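## Task

Pick up the small cardboard box sitting on the desk that is behind the carton stack and set it on the top of the low shelf. The stacked cartons must stay undisturbed, the robot must not tip over or finish leaning, and the box has to stay on the shelf by itself once the robot lets go.

## Robot and tools

ROBOT. A wheeled base that drives only forward/back or turns in place (no sideways motion), a column with a tilting head, and two six-joint arms (left, right), each ending in a two-finger gripper. Folded, as at the start: 0.73 m long, 0.62 m wide, 1.88 m tall, front 0.40 m ahead of the column. Loose objects may occasionally get nudged by something else.

FRAMES. Base frame: origin on the floor between the drive wheels, under the column; x forward, y left, z up. left_hand and right_hand are reported in this frame as the point where the fingers join (tips are 8 mm further). quat_wxyz rotates (0, 0, 1) onto the finger direction; the hand's y axis runs along the opening. The odometry frame is the base frame at scene start; base_odometry counts wheel rotation only, so slip shows up as travel. Heading: left positive, -3.142 to 3.142.

execute_actions. Argument actions: a list holding one action or nothing (empty list just reports state and images). An action may carry base, joints, or both, plus optional speeds; its motions begin together. base holds exactly one relative command, measured from where the base last reported itself: translate_m, a distance in metres, forward positive, -3 to 3; or rotate_rad, a turn in radians, counter-clockwise seen from above positive, -3.2 to 3.2. joints is a single dictionary for both arms and the head, keyed by joint name, each value an absolute target: head_tilt_rad -0.61 to 1.308 (0 level, positive looks down); left_joint1_rad/right_joint1_rad -2.879 to 2.879; joint2 0 to 3.141; joint3 0 to 3.019; joint4 -1.692 to 1.57; joint5 -1.57 to 1.57 (hand swings to robot's right when positive); joint6 -2.094 to 2.094 (roll, clockwise seen from behind positive); left_gripper_m/right_gripper_m 0 to 0.093 metres of fingertip gap. Done-tolerances: head 0.03, joints 1-6 0.045, 0.14, 0.09, 0.055, 0.03, 0.035, gripper 0.003. speeds caps only base speed for that action: translate_m 0.05 to 0.8 m/s, rotate_rad 0.1 to 1 rad/s (max is default); it does not slow arms. A base move needing over 8.667 s is refused; any action ends within 15 s. Unknown keys or out-of-range numbers reject the call with no motion. A joint you omit may still be driving toward an earlier target. cameras: list of cam_head_left, cam_head_right, cam_left_wrist, cam_right_wrist, nav_camera, or all; omitted/null means all, [] means none. Images are 896x504; calibration (K, distortion, T_world_to_cam in the base frame) is supplied and accurate to roughly 0.5 degree and a few millimetres, worse for wrist cameras on an extended arm.

wait: seconds, 0 to 10; nothing new commanded. zoom_image: camera plus region [x0, y0, x1, y1] in pixels from the top-left, no larger than 504 by 504, on that camera's latest full image. finished_scene: scene, the current scene's integer; irreversible, reports success. A reply with no tool call ends the run.

ARM GEOMETRY. With joint1 at -1.57 (left) or 1.57 (right) and joints 5, 6 at 0, the arm swings in a vertical forward plane 0.23 m beside the column. Let a = j2 - 0.35, b = 1.05 + j2 - j3, c = b - j4 (c = 1.57 means fingers vertical down). Hand ahead = 0.12 + 0.39 sin a + 0.38 cos b + 0.25 cos c; up = 1.46 + 0.39 cos a - 0.38 sin b - 0.25 sin c. Example: j2, j3, j4 = 0.93, 0.78, 0.14 gives 0.60 ahead, 1.21 up. Actual hands sit up to 5 cm lower and nearer the column (around 12 cm with heavy or far loads); trust reported hand positions (1-3 cm error). Reach is about 1 m from the shoulder, no lower than 0.47 m up; the floor is out of reach. Fingers-down loads: 3.2 kg near 0.4 m ahead, 0.65-1.2 m up; 2 kg to 0.6 m ahead, 0.65-1.25 m; 1 kg to 0.8 m, 0.9-1.2 m; 0.3 kg to 0.6 m, 0.65-1.6 m. Flatter fingers sag under weight; up to 0.2 kg is fine 0.35 rad below horizontal.

GRIPPER. Fingers 7 cm long; outer span is 1 cm wider than the opening at the tips, 5 cm at the base; body 10 cm wide, 7 cm thick; wrist camera juts 11 cm to one side. To grasp, command an opening below the object's width; off_target is then normal. A reading at least 0.002 above the target means something is held.

FRICTION. Changes under about 0.03 rad (0.08 for joints 2, 3) may not move anything. For gentle contact step about 0.05 rad per call from your previous target.

RESULTS. base_status/joint_status: done, off_target (resting short, maybe still pushing), contact_stop (base only; a wheel stalled), time_out, not_followed. "joint command not followed" with a cause line means a safety check blocked an arm near the other arm, its body or an obstacle; back each moved joint off by 0.05 rad or more, move the other arm, or drive away. A blocked arm keeps pushing and can overheat; resend its reported positions to relax it (a held load then sinks about 1 cm per kg). on_its_own lists uncommanded behaviour; held at is a target. motor_effort covers left_wheel and right_wheel only (percent, bracket = peak); out-of-rest effort means pushing or a sill. turned_by_wheels vs turned_by_imu disagreeing by over ~4% and 0.05 rad means a hit or slip. base_tilt in degrees, forward/right positive, ~1 degree bias. wheel_motors_off = 1 when overload shut the wheels off for 2 s.

AVOID. After contact_stop drive back 0.05 m before retrying or turning. Table tops 0.30-1.20 m high can slide over the base into the column. Sustained hard base pushing trips overload. A forward tilt drop of 0.5 degree or more means leaning back: back off 0.05 m. Never let the arms strike or press each other. Watch for MOTOR HOT (85 °C); at 100 °C the arm drops its load. Do not drop, slam or shove things, disturb the carton stack, or tilt the robot; release the item so it rests on the shelf unaided.

Each tool is called after "Emit:" by a JSON object that holds its "api" and its "payload", one argument or row to a line.

## Session

Emit:
{"api": "execute_actions", "payload": {
  "actions": []
}}

Scene clock: 0.00 s.
base_odometry: x=+0.000 y=+0.000 heading=+0.000 (m, m, rad; odometry frame)
turned_by_wheels: +0.000 (rad since the last result)
turned_by_imu: +0.000 (rad since the last result)
base_tilt: forward=-0.1 right=+0.5 (deg)
base_status: not commanded
joint_positions: head_tilt_rad=+0.883 left_joint1_rad=-1.564 left_joint2_rad=+0.849 left_joint3_rad=+0.394 left_joint4_rad=-0.933 left_joint5_rad=-0.015 left_joint6_rad=-0.090 left_gripper_m=+0.095 right_joint1_rad=+1.570 right_joint2_rad=+0.876 right_joint3_rad=+0.401 right_joint4_rad=-0.964 right_joint5_rad=+0.057 right_joint6_rad=+0.005 right_gripper_m=+0.094
joint_status: not commanded
wheel_motors_off: 0
motor_effort: left_wheel=+3 right_wheel=+2 (%)
left_hand: x=+0.1484 y=+0.2284 z=+1.2530 quat_wxyz=(+0.418, +0.040, -0.907, -0.027) (m; base frame)
right_hand: x=+0.1420 y=-0.2356 z=+1.2573 quat_wxyz=(+0.442, +0.010, -0.897, +0.027) (m; base frame)
pictures: cam_head_left, cam_head_right, cam_left_wrist, cam_right_wrist, nav_camera
Images, in order (width x height): cam_head_left 896x504, cam_head_right 896x504, cam_left_wrist 896x504, cam_right_wrist 896x504, nav_camera 896x504.

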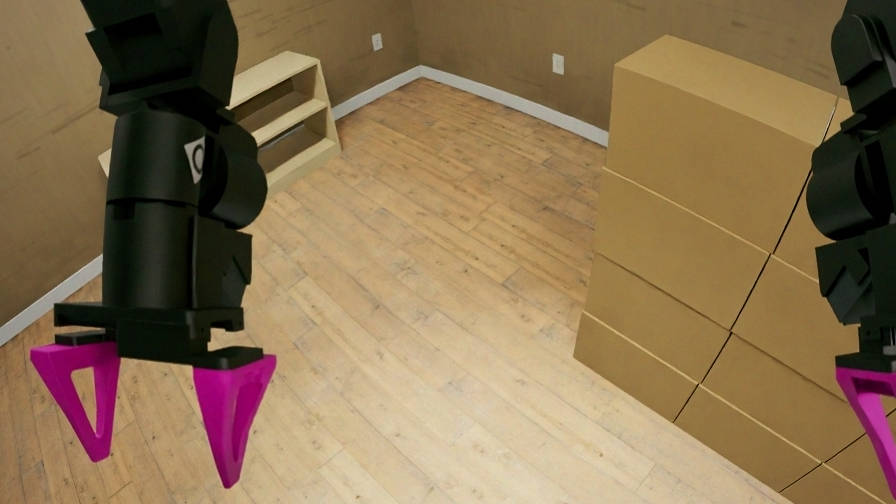

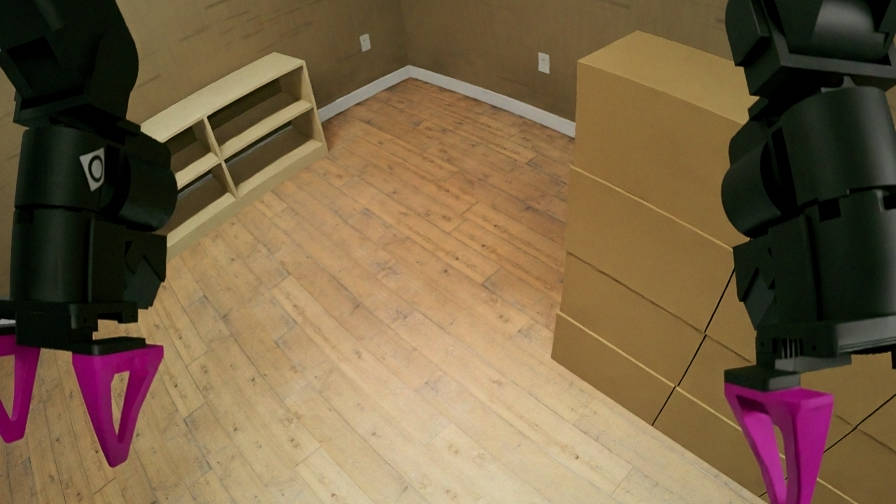

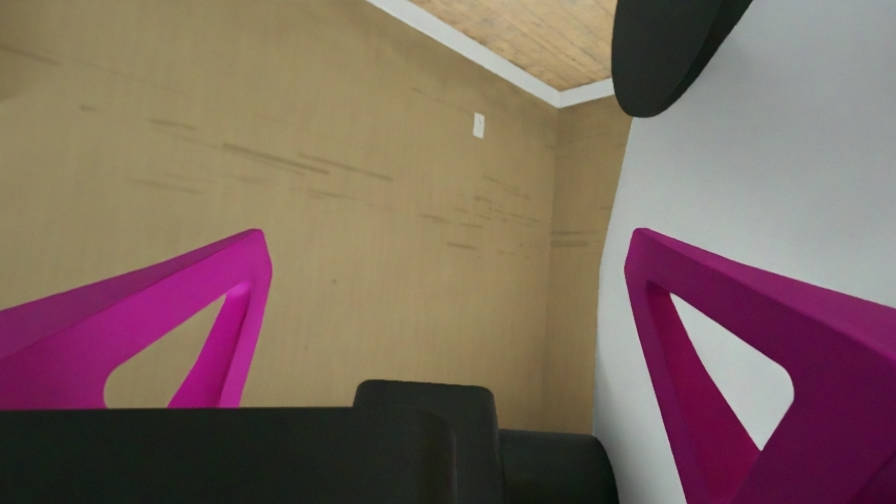

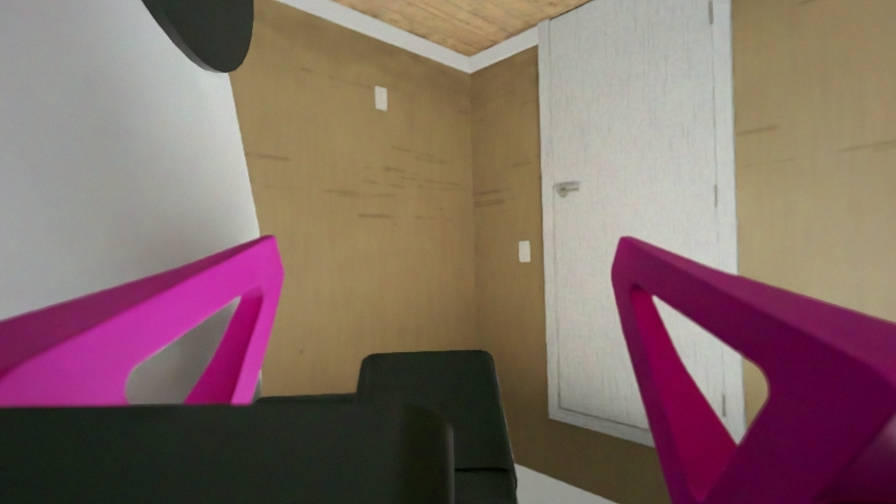

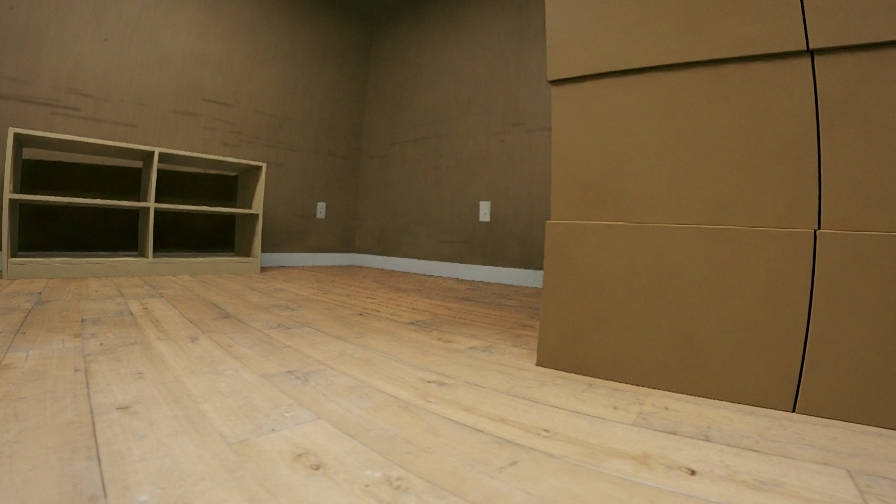

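Emit:
{"api": "execute_actions", "payload": {
  "actions": [
    {"base":{"rotate_rad":0.35},"joints":{"head_tilt_rad":0.6}}
  ],
  "cameras": []
}}

Emit:
{"api": "execute_actions", "payload": {
  "actions": [
    {"base":{"translate_m":1.4}}
  ],
  "cameras": []
}}

Emit:
{"api": "execute_actions", "payload": {
  "actions": [
    {"base":{"rotate_rad":-1.07}}
  ],
  "cameras": ["cam_head_left","nav_camera"]
}}

Emit:
{"api": "execute_actions", "payload": {
  "actions": [
    {"base":{"translate_m":0.8}}
  ],
  "cameras": []
}}

Emit:
{"api": "execute_actions", "payload": {
  "actions": [
    {"base":{"rotate_rad":-1.4}}
  ],
  "cameras": ["cam_head_left","cam_head_right","nav_camera"]
}}

Scene clock: 13.33 s.
base_odometry: x=+0.000 y=+0.000 heading=+0.348 (m, m, rad; odometry frame)
turned_by_wheels: +0.348 (rad since the last result)
turned_by_imu: +0.347 (rad since the last result)
base_tilt: forward=-0.2 right=+0.4 (deg)
base_status: done
joint_positions: head_tilt_rad=+0.618 left_joint1_rad=-1.564 left_joint2_rad=+0.849 left_joint3_rad=+0.394 left_joint4_rad=-0.933 left_joint5_rad=-0.015 left_joint6_rad=-0.090 left_gripper_m=+0.095 right_joint1_rad=+1.570 right_joint2_rad=+0.876 right_joint3_rad=+0.401 right_joint4_rad=-0.964 right_joint5_rad=+0.057 right_joint6_rad=+0.005 right_gripper_m=+0.094
joint_status: all done
wheel_motors_off: 0
motor_effort: left_wheel=+0(46) right_wheel=+3(52) (%)
left_hand: x=+0.1484 y=+0.2284 z=+1.2530 quat_wxyz=(+0.418, +0.040, -0.907, -0.027) (m; base frame)
right_hand: x=+0.1420 y=-0.2356 z=+1.2573 quat_wxyz=(+0.442, +0.010, -0.897, +0.027) (m; base frame)
pictures: none
No camera images: the call's "cameras" was empty. Leave "cameras" out to get every camera's image.

Scene clock: 16.90 s.
base_odometry: x=+1.316 y=+0.477 heading=+0.348 (m, m, rad; odometry frame)
turned_by_wheels: +0.000 (rad since the last result)
turned_by_imu: +0.005 (rad since the last result)
base_tilt: forward=-0.1 right=+0.3 (deg)
base_status: done
joint_positions: head_tilt_rad=+0.617 left_joint1_rad=-1.564 left_joint2_rad=+0.849 left_joint3_rad=+0.395 left_joint4_rad=-0.933 left_joint5_rad=-0.015 left_joint6_rad=-0.090 left_gripper_m=+0.095 right_joint1_rad=+1.570 right_joint2_rad=+0.876 right_joint3_rad=+0.401 right_joint4_rad=-0.964 right_joint5_rad=+0.057 right_joint6_rad=+0.005 right_gripper_m=+0.094
joint_status: not commanded
wheel_motors_off: 0
motor_effort: left_wheel=+0(53) right_wheel=+0(66) (%)
left_hand: x=+0.1490 y=+0.2284 z=+1.2528 quat_wxyz=(+0.418, +0.040, -0.907, -0.027) (m; base frame)
right_hand: x=+0.1422 y=-0.2356 z=+1.2572 quat_wxyz=(+0.442, +0.010, -0.897, +0.027) (m; base frame)
pictures: none
No camera images: the call's "cameras" was empty. Leave "cameras" out to get every camera's image.

Scene clock: 19.43 s.
base_odometry: x=+1.316 y=+0.477 heading=-0.721 (m, m, rad; odometry frame)
turned_by_wheels: -1.069 (rad since the last result)
turned_by_imu: -1.076 (rad since the last result)
base_tilt: forward=-0.3 right=+0.4 (deg)
base_status: done
joint_positions: head_tilt_rad=+0.617 left_joint1_rad=-1.564 left_joint2_rad=+0.849 left_joint3_rad=+0.395 left_joint4_rad=-0.933 left_joint5_rad=-0.015 left_joint6_rad=-0.090 left_gripper_m=+0.095 right_joint1_rad=+1.570 right_joint2_rad=+0.876 right_joint3_rad=+0.401 right_joint4_rad=-0.964 right_joint5_rad=+0.057 right_joint6_rad=+0.005 right_gripper_m=+0.094
joint_status: not commanded
wheel_motors_off: 0
motor_effort: left_wheel=+5(46) right_wheel=-4(55) (%)
left_hand: x=+0.1490 y=+0.2284 z=+1.2528 quat_wxyz=(+0.418, +0.040, -0.907, -0.027) (m; base frame)
right_hand: x=+0.1422 y=-0.2356 z=+1.2572 quat_wxyz=(+0.442, +0.010, -0.897, +0.027) (m; base frame)
pictures: cam_head_left, nav_camera
camera_calibration (this result's frames):
cam_head_left: T_world_to_cam=[[0.0891532, -0.993107, -0.0760952, 0.133959], [-0.507499, 0.0204448, -0.861409, 1.34557], [0.857027, 0.115416, -0.502179, 0.655453], [0, 0, 0, 1]] pos_world=[0.109192, 0.029876, 1.49844]
Images, in order (width x height): cam_head_left 896x504, nav_camera 896x504.

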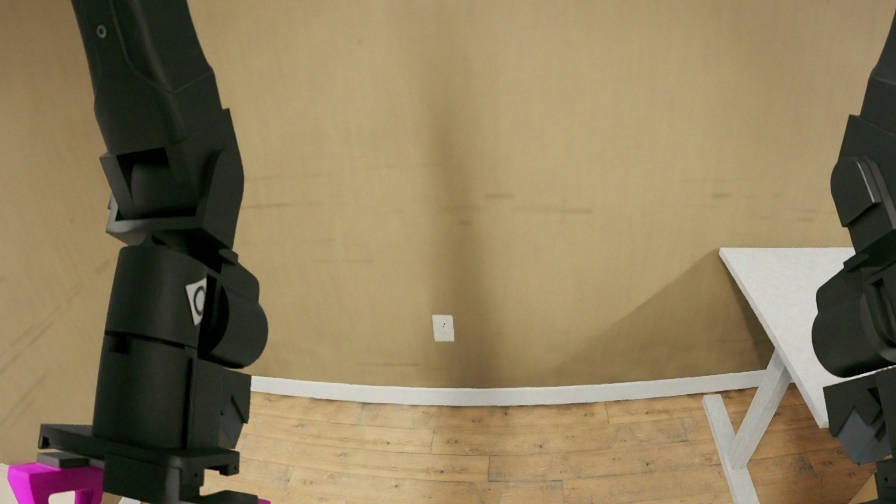

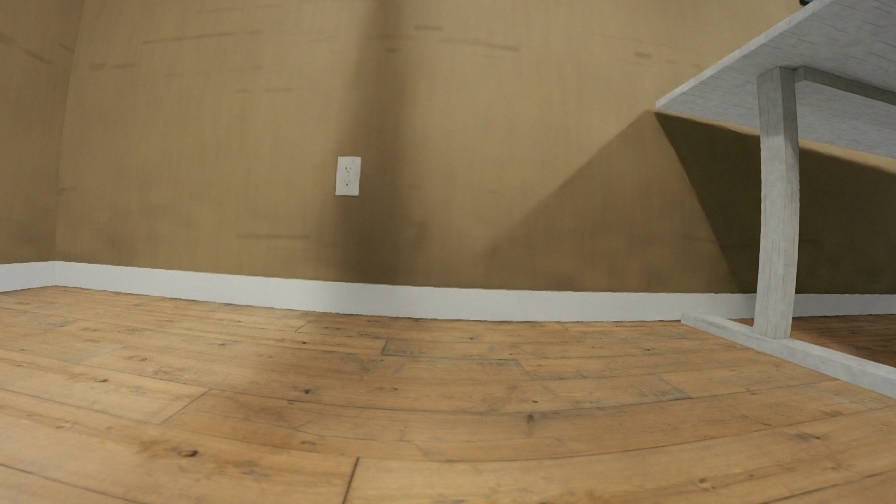

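Scene clock: 22.27 s.
base_odometry: x=+1.916 y=-0.051 heading=-0.721 (m, m, rad; odometry frame)
turned_by_wheels: +0.000 (rad since the last result)
turned_by_imu: +0.003 (rad since the last result)
base_tilt: forward=-0.1 right=+0.1 (deg)
base_status: done
joint_positions: head_tilt_rad=+0.617 left_joint1_rad=-1.564 left_joint2_rad=+0.849 left_joint3_rad=+0.396 left_joint4_rad=-0.933 left_joint5_rad=-0.015 left_joint6_rad=-0.090 left_gripper_m=+0.095 right_joint1_rad=+1.570 right_joint2_rad=+0.876 right_joint3_rad=+0.403 right_joint4_rad=-0.964 right_joint5_rad=+0.057 right_joint6_rad=+0.005 right_gripper_m=+0.094
joint_status: not commanded
wheel_motors_off: 0
motor_effort: left_wheel=+0(74) right_wheel=+0(56) (%)
left_hand: x=+0.1496 y=+0.2284 z=+1.2526 quat_wxyz=(+0.417, +0.040, -0.907, -0.027) (m; base frame)
right_hand: x=+0.1435 y=-0.2356 z=+1.2568 quat_wxyz=(+0.441, +0.010, -0.897, +0.027) (m; base frame)
pictures: none
No camera images: the call's "cameras" was empty. Leave "cameras" out to get every camera's image.

Scene clock: 25.33 s.
base_odometry: x=+1.916 y=-0.051 heading=-2.120 (m, m, rad; odometry frame)
turned_by_wheels: -1.399 (rad since the last result)
turned_by_imu: -1.406 (rad since the last result)
base_tilt: forward=-0.2 right=+0.3 (deg)
base_status: done
joint_positions: head_tilt_rad=+0.617 left_joint1_rad=-1.564 left_joint2_rad=+0.849 left_joint3_rad=+0.396 left_joint4_rad=-0.933 left_joint5_rad=-0.015 left_joint6_rad=-0.090 left_gripper_m=+0.095 right_joint1_rad=+1.570 right_joint2_rad=+0.876 right_joint3_rad=+0.403 right_joint4_rad=-0.964 right_joint5_rad=+0.057 right_joint6_rad=+0.005 right_gripper_m=+0.094
joint_status: not commanded
wheel_motors_off: 0
motor_effort: left_wheel=+5(61) right_wheel=-3(54) (%)
left_hand: x=+0.1496 y=+0.2284 z=+1.2526 quat_wxyz=(+0.417, +0.040, -0.907, -0.027) (m; base frame)
right_hand: x=+0.1435 y=-0.2356 z=+1.2568 quat_wxyz=(+0.441, +0.010, -0.897, +0.027) (m; base frame)
pictures: cam_head_left, cam_head_right, nav_camera
camera_calibration (this result's frames):
cam_head_left: T_world_to_cam=[[0.0891776, -0.993107, -0.0760665, 0.133914], [-0.507223, 0.0204448, -0.861573, 1.34581], [0.857189, 0.115416, -0.501903, 0.655021], [0, 0, 0, 1]] pos_world=[0.109205, 0.029876, 1.49845]
cam_head_right: T_world_to_cam=[[0.0998558, -0.991697, -0.0810283, 0.0633295], [-0.507691, 0.0192555, -0.861324, 1.33945], [0.855733, 0.127146, -0.501553, 0.65241], [0, 0, 0, 1]] pos_world=[0.115414, -0.0459392, 1.48605]
Images, in order (width x height): cam_head_left 896x504, cam_head_right 896x504, nav_camera 896x504.

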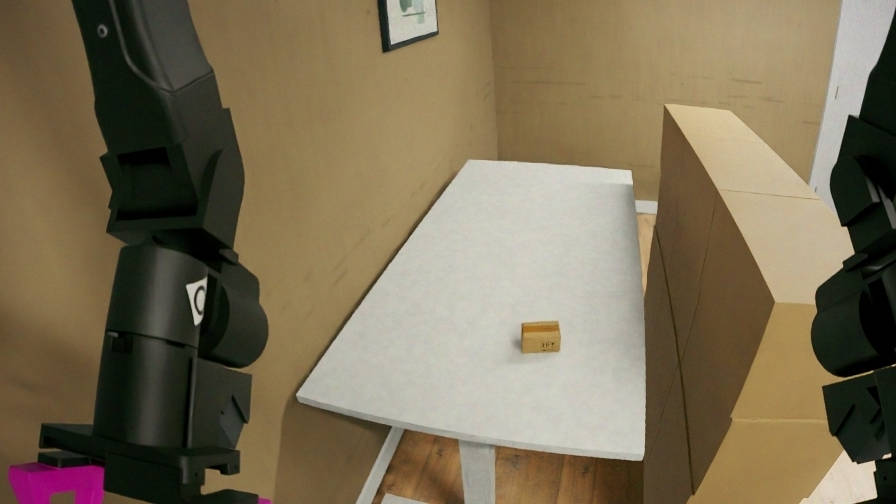

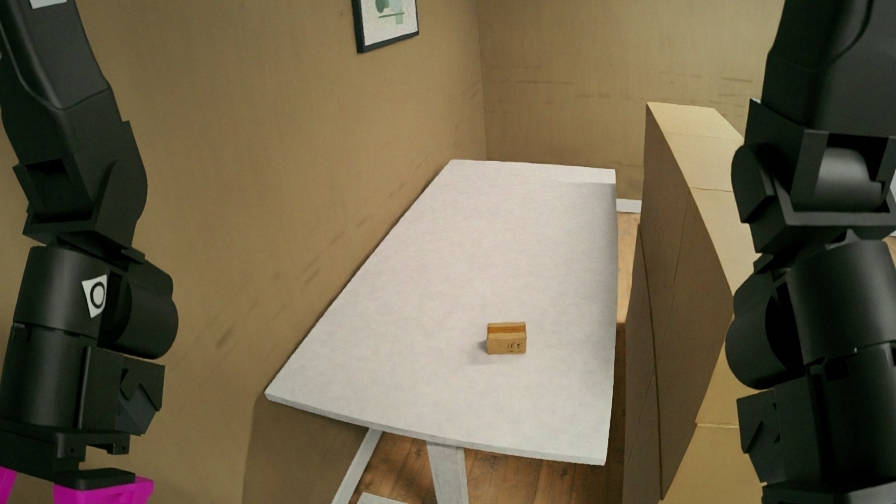

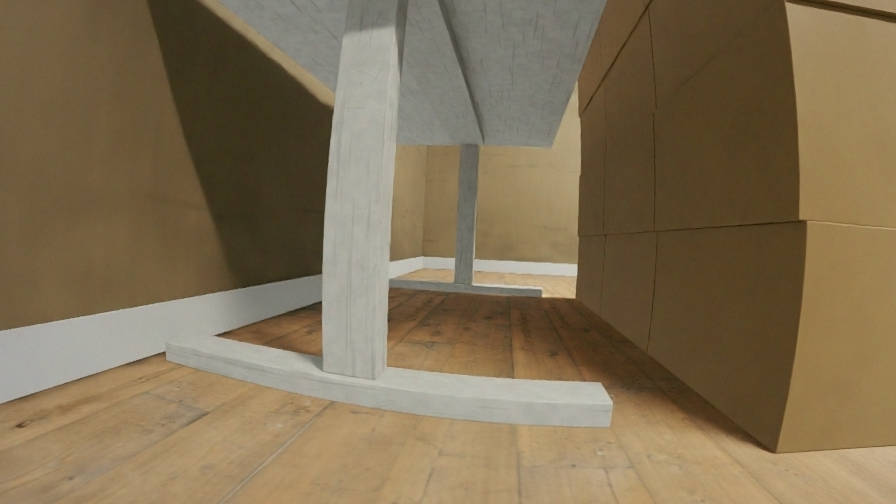

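Emit:
{"api": "execute_actions", "payload": {
  "actions": [
    {"base":{"rotate_rad":-0.29},"joints":{"head_tilt_rad":0.8,"left_joint1_rad":-1.57,"left_joint2_rad":1.82,"left_joint3_rad":2.11,"left_joint4_rad":-0.8,"left_joint5_rad":0,"left_joint6_rad":1.28}}
  ],
  "cameras": ["nav_camera"]
}}

Emit:
{"api": "execute_actions", "payload": {
  "actions": [
    {"base":{"translate_m":0.2}}
  ]
}}

Scene clock: 40.80 s.
base_odometry: x=+1.916 y=-0.051 heading=-2.409 (m, m, rad; odometry frame)
turned_by_wheels: -0.289 (rad since the last result)
turned_by_imu: -0.292 (rad since the last result)
base_tilt: forward=-0.2 right=+0.5 (deg)
base_status: done
joint_positions: head_tilt_rad=+0.802 left_joint1_rad=-1.573 left_joint2_rad=+1.821 left_joint3_rad=+2.094 left_joint4_rad=-0.810 left_joint5_rad=-0.003 left_joint6_rad=+1.269 left_gripper_m=+0.095 right_joint1_rad=+1.570 right_joint2_rad=+0.876 right_joint3_rad=+0.403 right_joint4_rad=-0.964 right_joint5_rad=+0.057 right_joint6_rad=+0.005 right_gripper_m=+0.094
joint_status: all done
wheel_motors_off: 0
motor_effort: left_wheel=+6(37) right_wheel=-5(29) (%)
left_hand: x=+0.7763 y=+0.2237 z=+0.9798 quat_wxyz=(+0.006, -0.593, -0.805, +0.004) (m; base frame)
right_hand: x=+0.1435 y=-0.2356 z=+1.2568 quat_wxyz=(+0.441, +0.010, -0.897, +0.027) (m; base frame)
pictures: nav_camera
Images, in order (width x height): nav_camera 896x504.

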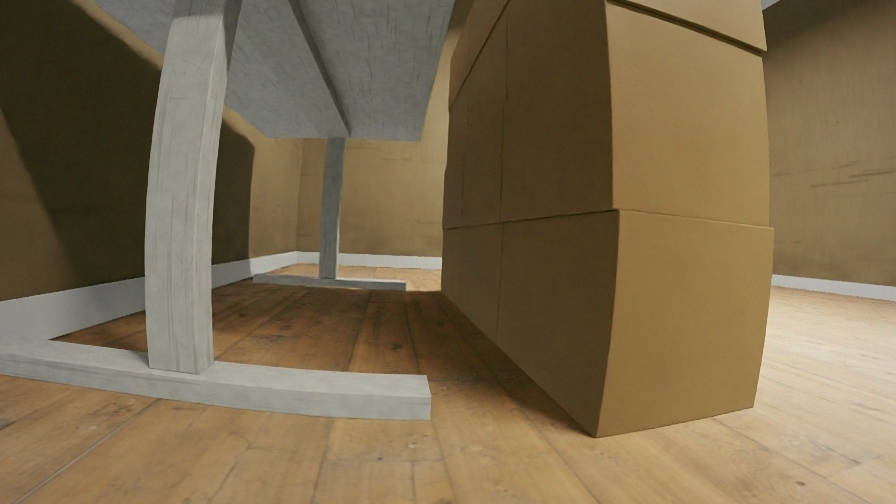

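Scene clock: 42.60 s.
base_odometry: x=+1.768 y=-0.185 heading=-2.410 (m, m, rad; odometry frame)
turned_by_wheels: -0.001 (rad since the last result)
turned_by_imu: -0.001 (rad since the last result)
base_tilt: forward=-0.2 right=+0.3 (deg)
base_status: done
joint_positions: head_tilt_rad=+0.803 left_joint1_rad=-1.571 left_joint2_rad=+1.821 left_joint3_rad=+2.094 left_joint4_rad=-0.810 left_joint5_rad=-0.002 left_joint6_rad=+1.269 left_gripper_m=+0.095 right_joint1_rad=+1.570 right_joint2_rad=+0.876 right_joint3_rad=+0.403 right_joint4_rad=-0.964 right_joint5_rad=+0.057 right_joint6_rad=+0.005 right_gripper_m=+0.094
joint_status: not commanded
wheel_motors_off: 0
motor_effort: left_wheel=-1(74) right_wheel=+1(55) (%)
left_hand: x=+0.7764 y=+0.2248 z=+0.9798 quat_wxyz=(+0.006, -0.593, -0.805, +0.003) (m; base frame)
right_hand: x=+0.1435 y=-0.2356 z=+1.2568 quat_wxyz=(+0.441, +0.010, -0.897, +0.027) (m; base frame)
pictures: cam_head_left, cam_head_right, cam_left_wrist, cam_right_wrist, nav_camera
camera_calibration (this result's frames):
cam_head_left: T_world_to_cam=[[0.0735718, -0.993107, -0.0912466, 0.158071], [-0.65781, 0.0204448, -0.752906, 1.18599], [0.749582, 0.115416, -0.651771, 0.891199], [0, 0, 0, 1]] pos_world=[0.100501, 0.029876, 1.48822]
cam_head_right: T_world_to_cam=[[0.0831482, -0.991697, -0.0980976, 0.0904516], [-0.658225, 0.0192555, -0.752575, 1.1795], [0.748216, 0.127146, -0.651158, 0.888178], [0, 0, 0, 1]] pos_world=[0.104309, -0.0459392, 1.47488]
cam_left_wrist: T_world_to_cam=[[-0.954347, -0.2987, -0.0001495, 0.805364], [-0.240401, 0.767784, 0.593898, -0.565717], [-0.177282, 0.566821, -0.80454, 0.921035], [0, 0, 0, 1]] pos_world=[0.795882, 0.152848, 1.07711]
cam_right_wrist: T_world_to_cam=[[0.0243509, -0.999127, 0.0339329, -0.280665], [-0.0296259, 0.0332069, 0.999009, -1.2412], [-0.999264, -0.0253321, -0.0287914, 0.299798], [0, 0, 0, 1]] pos_world=[0.26964, -0.231609, 1.25813]
Images, in order (width x height): cam_head_left 896x504, cam_head_right 896x504, cam_left_wrist 896x504, cam_right_wrist 896x504, nav_camera 896x504.

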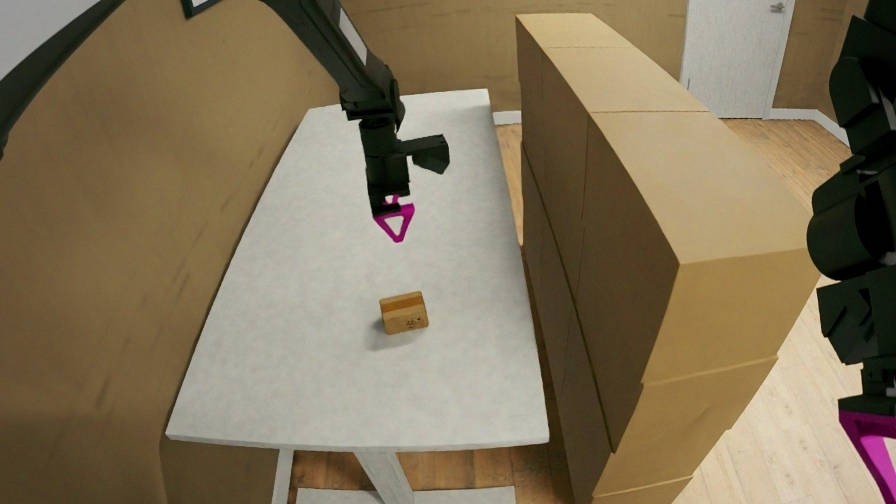

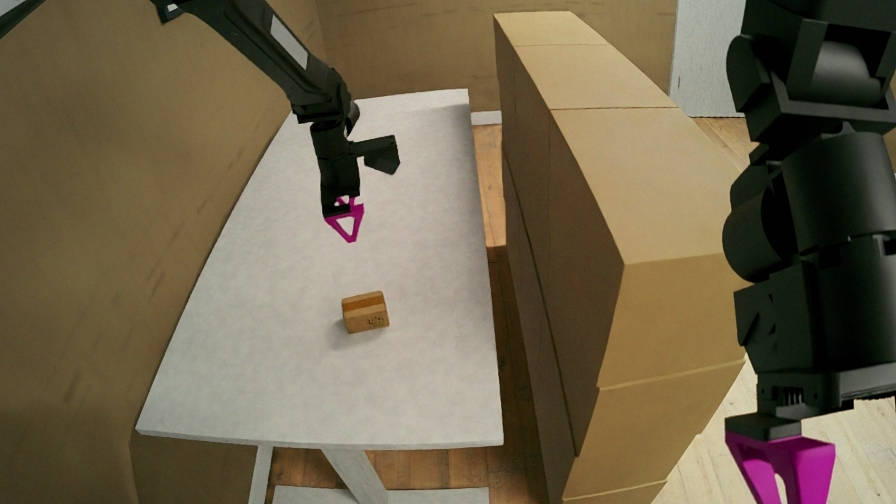

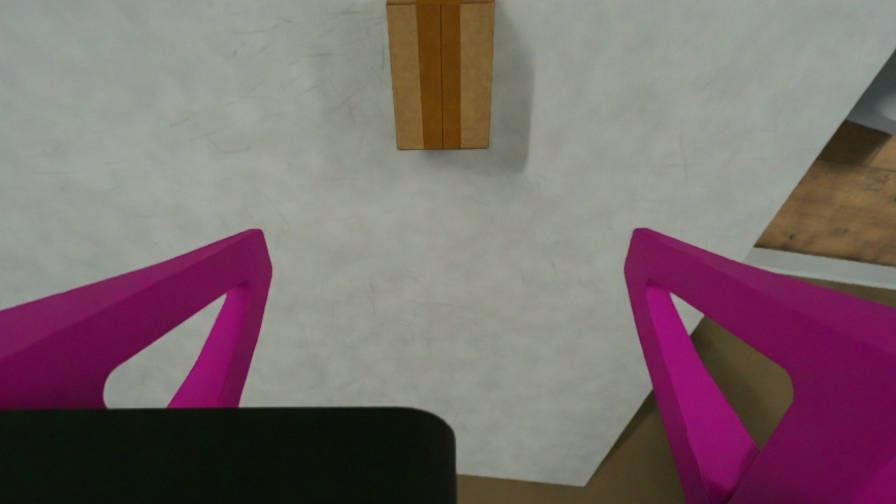

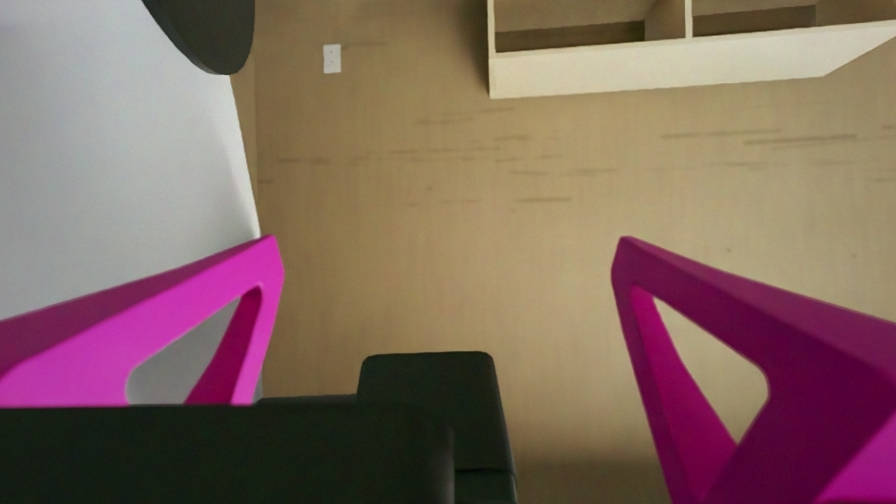

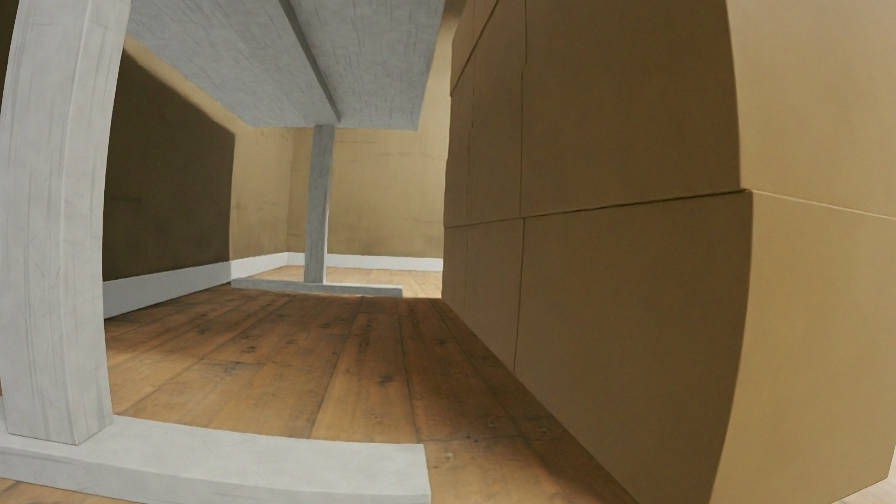

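Emit:
{"api": "execute_actions", "payload": {
  "actions": [
    {"base":{"translate_m":0.07},"joints":{"left_joint2_rad":1.96,"left_joint3_rad":2.02,"left_joint4_rad":-0.57}}
  ],
  "cameras": ["cam_head_left","cam_left_wrist","nav_camera"]
}}

Scene clock: 51.97 s.
base_odometry: x=+1.715 y=-0.232 heading=-2.411 (m, m, rad; odometry frame)
turned_by_wheels: -0.001 (rad since the last result)
turned_by_imu: -0.001 (rad since the last result)
base_tilt: forward=-0.1 right=+0.3 (deg)
base_status: done
joint_positions: head_tilt_rad=+0.803 left_joint1_rad=-1.571 left_joint2_rad=+1.963 left_joint3_rad=+2.011 left_joint4_rad=-0.585 left_joint5_rad=-0.002 left_joint6_rad=+1.269 left_gripper_m=+0.095 right_joint1_rad=+1.570 right_joint2_rad=+0.876 right_joint3_rad=+0.402 right_joint4_rad=-0.964 right_joint5_rad=+0.057 right_joint6_rad=+0.005 right_gripper_m=+0.094
joint_status: all done
wheel_motors_off: 0
motor_effort: left_wheel=-1(46) right_wheel=+1(40) (%)
left_hand: x=+0.7117 y=+0.2248 z=+0.8715 quat_wxyz=(+0.006, -0.593, -0.805, +0.003) (m; base frame)
right_hand: x=+0.1431 y=-0.2356 z=+1.2570 quat_wxyz=(+0.441, +0.010, -0.897, +0.027) (m; base frame)
pictures: cam_head_left, cam_left_wrist, nav_camera
camera_calibration (this result's frames):
cam_head_left: T_world_to_cam=[[0.0735567, -0.993107, -0.0912589, 0.158091], [-0.657935, 0.0204448, -0.752797, 1.18583], [0.749474, 0.115416, -0.651896, 0.891396], [0, 0, 0, 1]] pos_world=[0.100492, 0.029876, 1.48821]
cam_left_wrist: T_world_to_cam=[[-0.954347, -0.2987, -0.000877599, 0.744298], [-0.240854, 0.767784, 0.593714, -0.516423], [-0.176669, 0.566821, -0.804675, 0.822105], [0, 0, 0, 1]] pos_world=[0.731176, 0.152837, 0.968788]
Images, in order (width x height): cam_head_left 896x504, cam_left_wrist 896x504, nav_camera 896x504.

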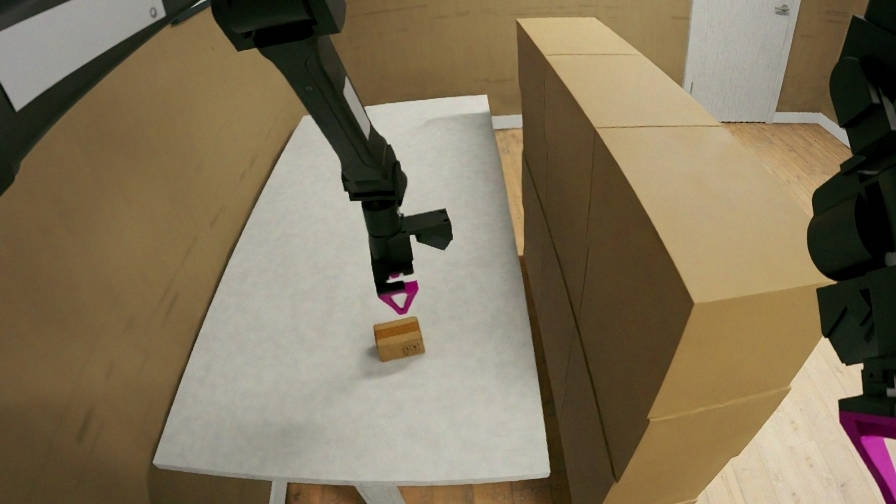

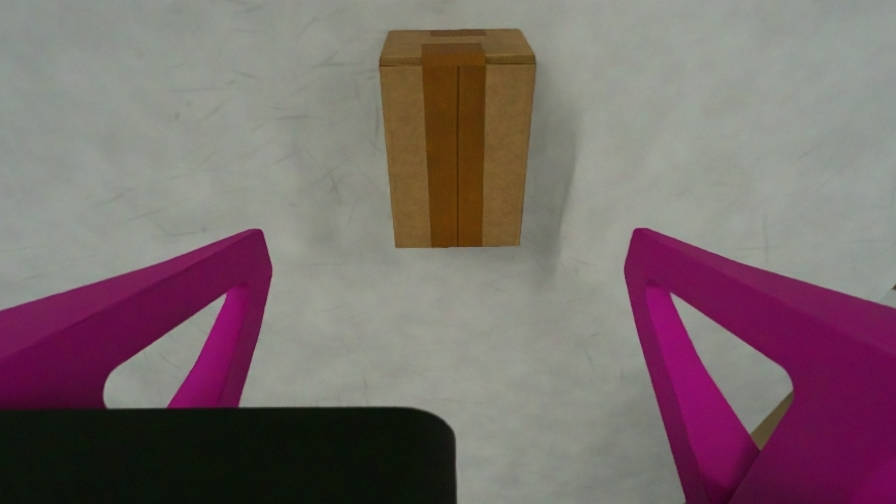

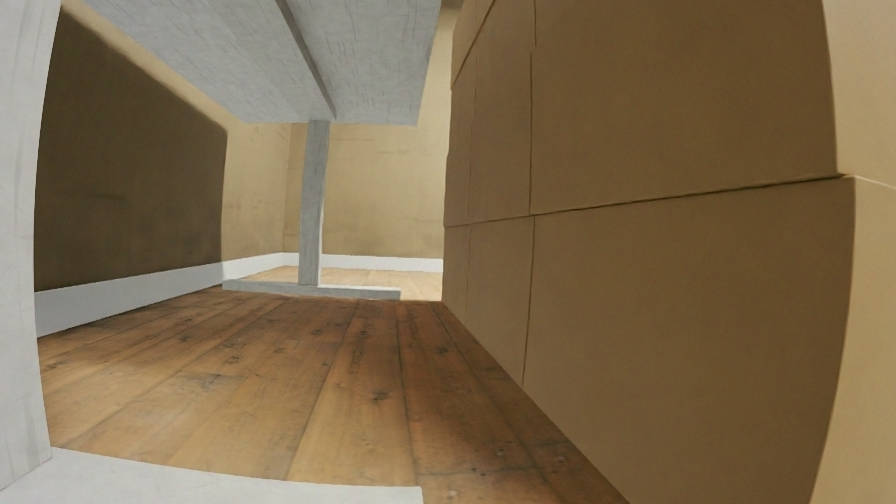

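Emit:
{"api": "execute_actions", "payload": {
  "actions": [
    {"joints":{"left_joint2_rad":2.22,"left_joint3_rad":2.32,"left_joint4_rad":-0.62}}
  ],
  "cameras": ["cam_head_left","cam_left_wrist"]
}}

Scene clock: 57.07 s.
base_odometry: x=+1.715 y=-0.232 heading=-2.411 (m, m, rad; odometry frame)
turned_by_wheels: +0.000 (rad since the last result)
turned_by_imu: -0.001 (rad since the last result)
base_tilt: forward=-0.2 right=+0.3 (deg)
base_status: not commanded
joint_positions: head_tilt_rad=+0.803 left_joint1_rad=-1.571 left_joint2_rad=+2.222 left_joint3_rad=+2.291 left_joint4_rad=-0.608 left_joint5_rad=-0.002 left_joint6_rad=+1.269 left_gripper_m=+0.095 right_joint1_rad=+1.570 right_joint2_rad=+0.876 right_joint3_rad=+0.402 right_joint4_rad=-0.964 right_joint5_rad=+0.057 right_joint6_rad=+0.005 right_gripper_m=+0.094
joint_status: all done
wheel_motors_off: 0
motor_effort: left_wheel=-2(1) right_wheel=+1(1) (%)
left_hand: x=+0.7008 y=+0.2248 z=+0.7783 quat_wxyz=(+0.007, -0.593, -0.805, +0.004) (m; base frame)
right_hand: x=+0.1431 y=-0.2356 z=+1.2570 quat_wxyz=(+0.441, +0.010, -0.897, +0.027) (m; base frame)
pictures: cam_head_left, cam_left_wrist
camera_calibration (this result's frames):
cam_head_left: T_world_to_cam=[[0.0735566, -0.993107, -0.0912589, 0.158091], [-0.657935, 0.0204448, -0.752797, 1.18583], [0.749474, 0.115416, -0.651896, 0.891396], [0, 0, 0, 1]] pos_world=[0.100492, 0.029876, 1.48821]
cam_left_wrist: T_world_to_cam=[[-0.954347, -0.2987, 0.000942649, 0.732308], [-0.239721, 0.767784, 0.594173, -0.464868], [-0.178203, 0.566821, -0.804337, 0.745977], [0, 0, 0, 1]] pos_world=[0.720373, 0.152823, 0.875538]
Images, in order (width x height): cam_head_left 896x504, cam_left_wrist 896x504.

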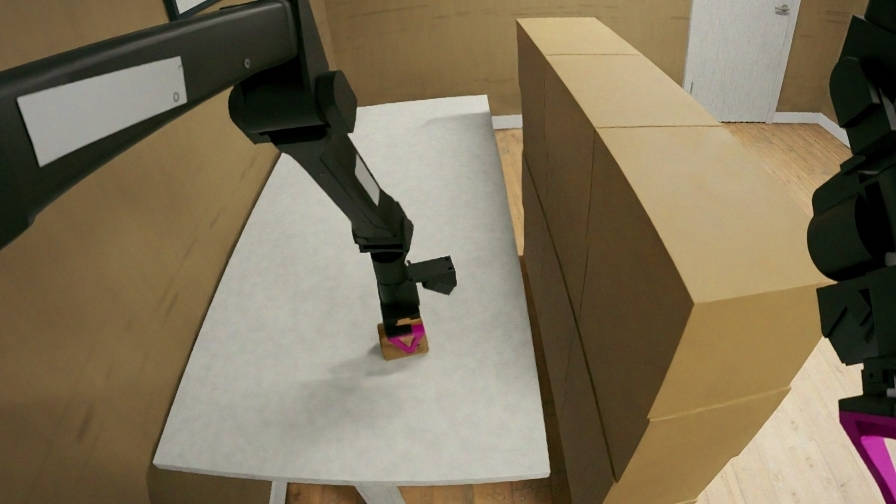

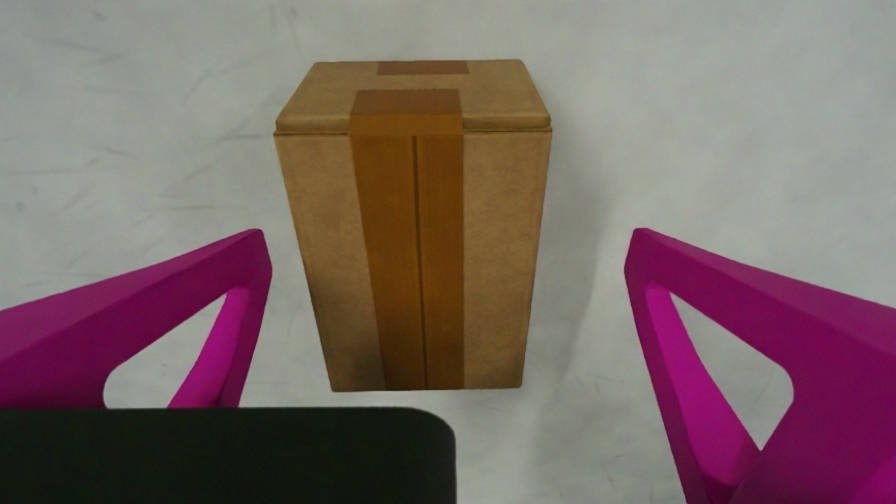

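Emit:
{"api": "execute_actions", "payload": {
  "actions": [
    {"joints":{"left_joint2_rad":2.36,"left_joint3_rad":2.55,"left_joint4_rad":-0.69}}
  ],
  "cameras": ["cam_head_left","cam_left_wrist"]
}}

Emit:
{"api": "execute_actions", "payload": {
  "actions": [
    {"joints":{"left_gripper_m":0.04}}
  ],
  "cameras": ["cam_left_wrist"]
}}

Emit:
{"api": "execute_actions", "payload": {
  "actions": [
    {"joints":{"left_joint2_rad":1.7,"left_joint3_rad":1.75,"left_joint4_rad":-0.57}}
  ],
  "cameras": ["cam_left_wrist"]
}}

Scene clock: 63.97 s.
base_odometry: x=+1.715 y=-0.232 heading=-2.411 (m, m, rad; odometry frame)
turned_by_wheels: +0.000 (rad since the last result)
turned_by_imu: -0.001 (rad since the last result)
base_tilt: forward=-0.3 right=+0.3 (deg)
base_status: not commanded
joint_positions: head_tilt_rad=+0.803 left_joint1_rad=-1.571 left_joint2_rad=+2.336 left_joint3_rad=+2.512 left_joint4_rad=-0.674 left_joint5_rad=-0.002 left_joint6_rad=+1.269 left_gripper_m=+0.095 right_joint1_rad=+1.570 right_joint2_rad=+0.876 right_joint3_rad=+0.402 right_joint4_rad=-0.964 right_joint5_rad=+0.057 right_joint6_rad=+0.005 right_gripper_m=+0.094
joint_status: all done
wheel_motors_off: 0
motor_effort: left_wheel=-2(2) right_wheel=+1(1) (%)
left_hand: x=+0.7279 y=+0.2248 z=+0.7619 quat_wxyz=(-0.010, -0.593, -0.805, -0.009) (m; base frame)
right_hand: x=+0.1431 y=-0.2356 z=+1.2570 quat_wxyz=(+0.441, +0.010, -0.897, +0.027) (m; base frame)
pictures: cam_head_left, cam_left_wrist
camera_calibration (this result's frames):
cam_head_left: T_world_to_cam=[[0.0735567, -0.993107, -0.0912589, 0.158091], [-0.657935, 0.0204448, -0.752797, 1.18583], [0.749474, 0.115416, -0.651896, 0.891396], [0, 0, 0, 1]] pos_world=[0.100492, 0.029876, 1.48821]
cam_left_wrist: T_world_to_cam=[[-0.953574, -0.298706, -0.0383643, 0.787611], [-0.263995, 0.767785, 0.583792, -0.423039], [-0.144927, 0.566817, -0.810996, 0.718484], [0, 0, 0, 1]] pos_world=[0.743492, 0.152819, 0.859871]
Images, in order (width x height): cam_head_left 896x504, cam_left_wrist 896x504.

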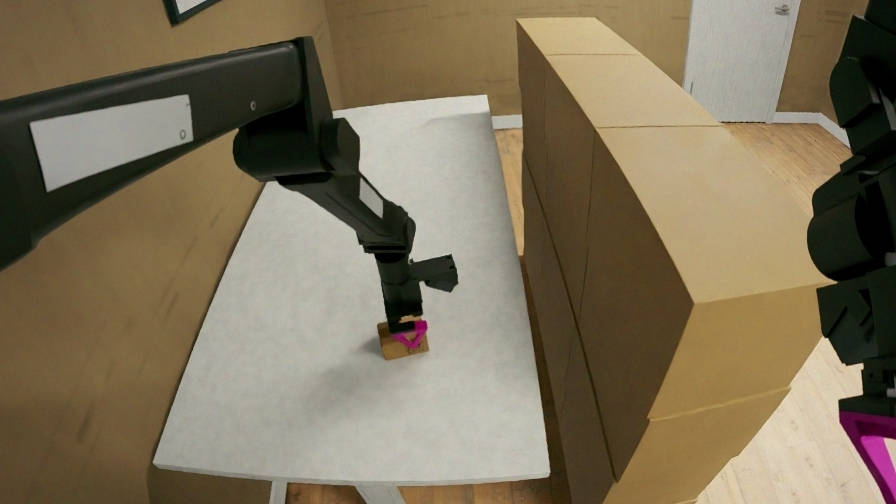

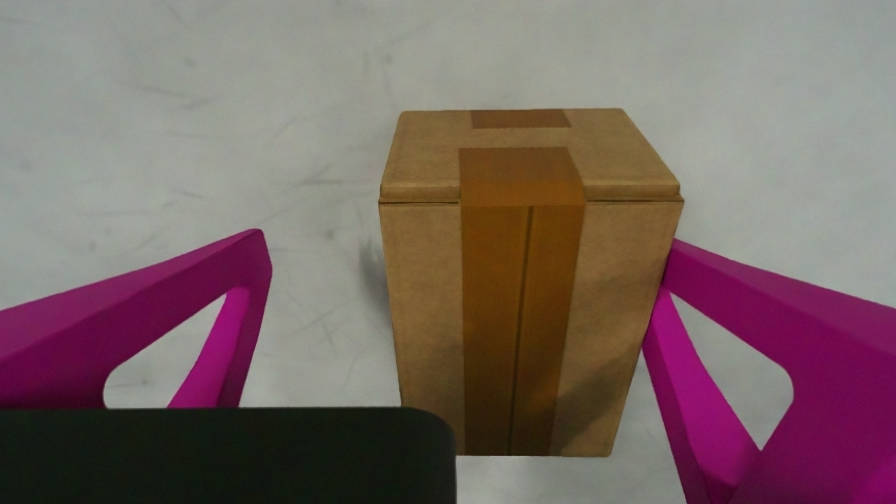

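Scene clock: 64.57 s.
base_odometry: x=+1.715 y=-0.232 heading=-2.411 (m, m, rad; odometry frame)
turned_by_wheels: +0.000 (rad since the last result)
turned_by_imu: +0.000 (rad since the last result)
base_tilt: forward=-0.2 right=+0.3 (deg)
base_status: not commanded
joint_positions: head_tilt_rad=+0.803 left_joint1_rad=-1.571 left_joint2_rad=+2.336 left_joint3_rad=+2.513 left_joint4_rad=-0.674 left_joint5_rad=-0.002 left_joint6_rad=+1.270 left_gripper_m=+0.060 right_joint1_rad=+1.570 right_joint2_rad=+0.876 right_joint3_rad=+0.402 right_joint4_rad=-0.964 right_joint5_rad=+0.057 right_joint6_rad=+0.005 right_gripper_m=+0.094
joint_status: left_gripper_m off_target (ended at +0.060, target +0.040)
wheel_motors_off: 0
motor_effort: left_wheel=-1(1) right_wheel=+1(1) (%)
left_hand: x=+0.7281 y=+0.2247 z=+0.7620 quat_wxyz=(-0.010, -0.593, -0.805, -0.009) (m; base frame)
right_hand: x=+0.1431 y=-0.2356 z=+1.2570 quat_wxyz=(+0.441, +0.010, -0.897, +0.027) (m; base frame)
pictures: cam_left_wrist
camera_calibration (this result's frames):
cam_left_wrist: T_world_to_cam=[[-0.953676, -0.298347, -0.0386165, 0.787977], [-0.263917, 0.768105, 0.583406, -0.422826], [-0.144396, 0.566572, -0.811262, 0.7185], [0, 0, 0, 1]] pos_world=[0.743632, 0.152783, 0.86]
Images, in order (width x height): cam_left_wrist 896x504.

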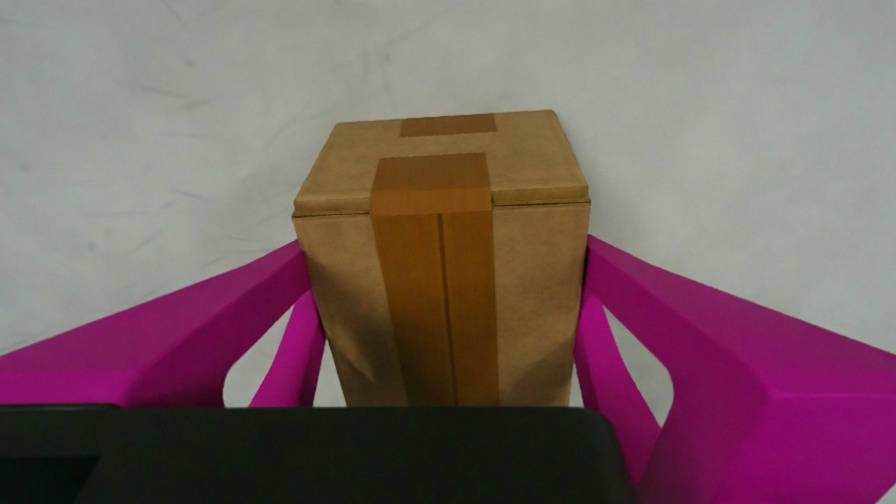

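Scene clock: 66.23 s.
base_odometry: x=+1.715 y=-0.232 heading=-2.411 (m, m, rad; odometry frame)
turned_by_wheels: +0.000 (rad since the last result)
turned_by_imu: +0.000 (rad since the last result)
base_tilt: forward=-0.3 right=+0.3 (deg)
base_status: not commanded
joint_positions: head_tilt_rad=+0.803 left_joint1_rad=-1.571 left_joint2_rad=+1.688 left_joint3_rad=+1.746 left_joint4_rad=-0.580 left_joint5_rad=-0.002 left_joint6_rad=+1.270 left_gripper_m=+0.060 right_joint1_rad=+1.570 right_joint2_rad=+0.876 right_joint3_rad=+0.402 right_joint4_rad=-0.964 right_joint5_rad=+0.057 right_joint6_rad=+0.005 right_gripper_m=+0.094
joint_status: all done
wheel_motors_off: 0
motor_effort: left_wheel=-1(2) right_wheel=+1(1) (%)
left_hand: x=+0.7088 y=+0.2247 z=+0.9786 quat_wxyz=(+0.000, -0.593, -0.805, -0.001) (m; base frame)
right_hand: x=+0.1431 y=-0.2356 z=+1.2570 quat_wxyz=(+0.441, +0.010, -0.897, +0.027) (m; base frame)
pictures: cam_left_wrist
camera_calibration (this result's frames):
cam_left_wrist: T_world_to_cam=[[-0.954341, -0.298343, -0.0149605, 0.755273], [-0.249368, 0.768104, 0.589772, -0.570893], [-0.164463, 0.566575, -0.807431, 0.901941], [0, 0, 0, 1]] pos_world=[0.726762, 0.152819, 1.07625]
Images, in order (width x height): cam_left_wrist 896x504.

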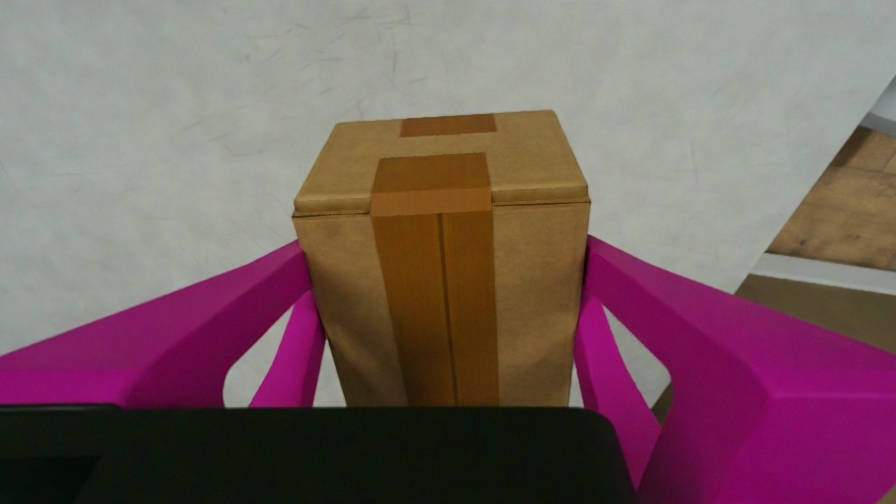

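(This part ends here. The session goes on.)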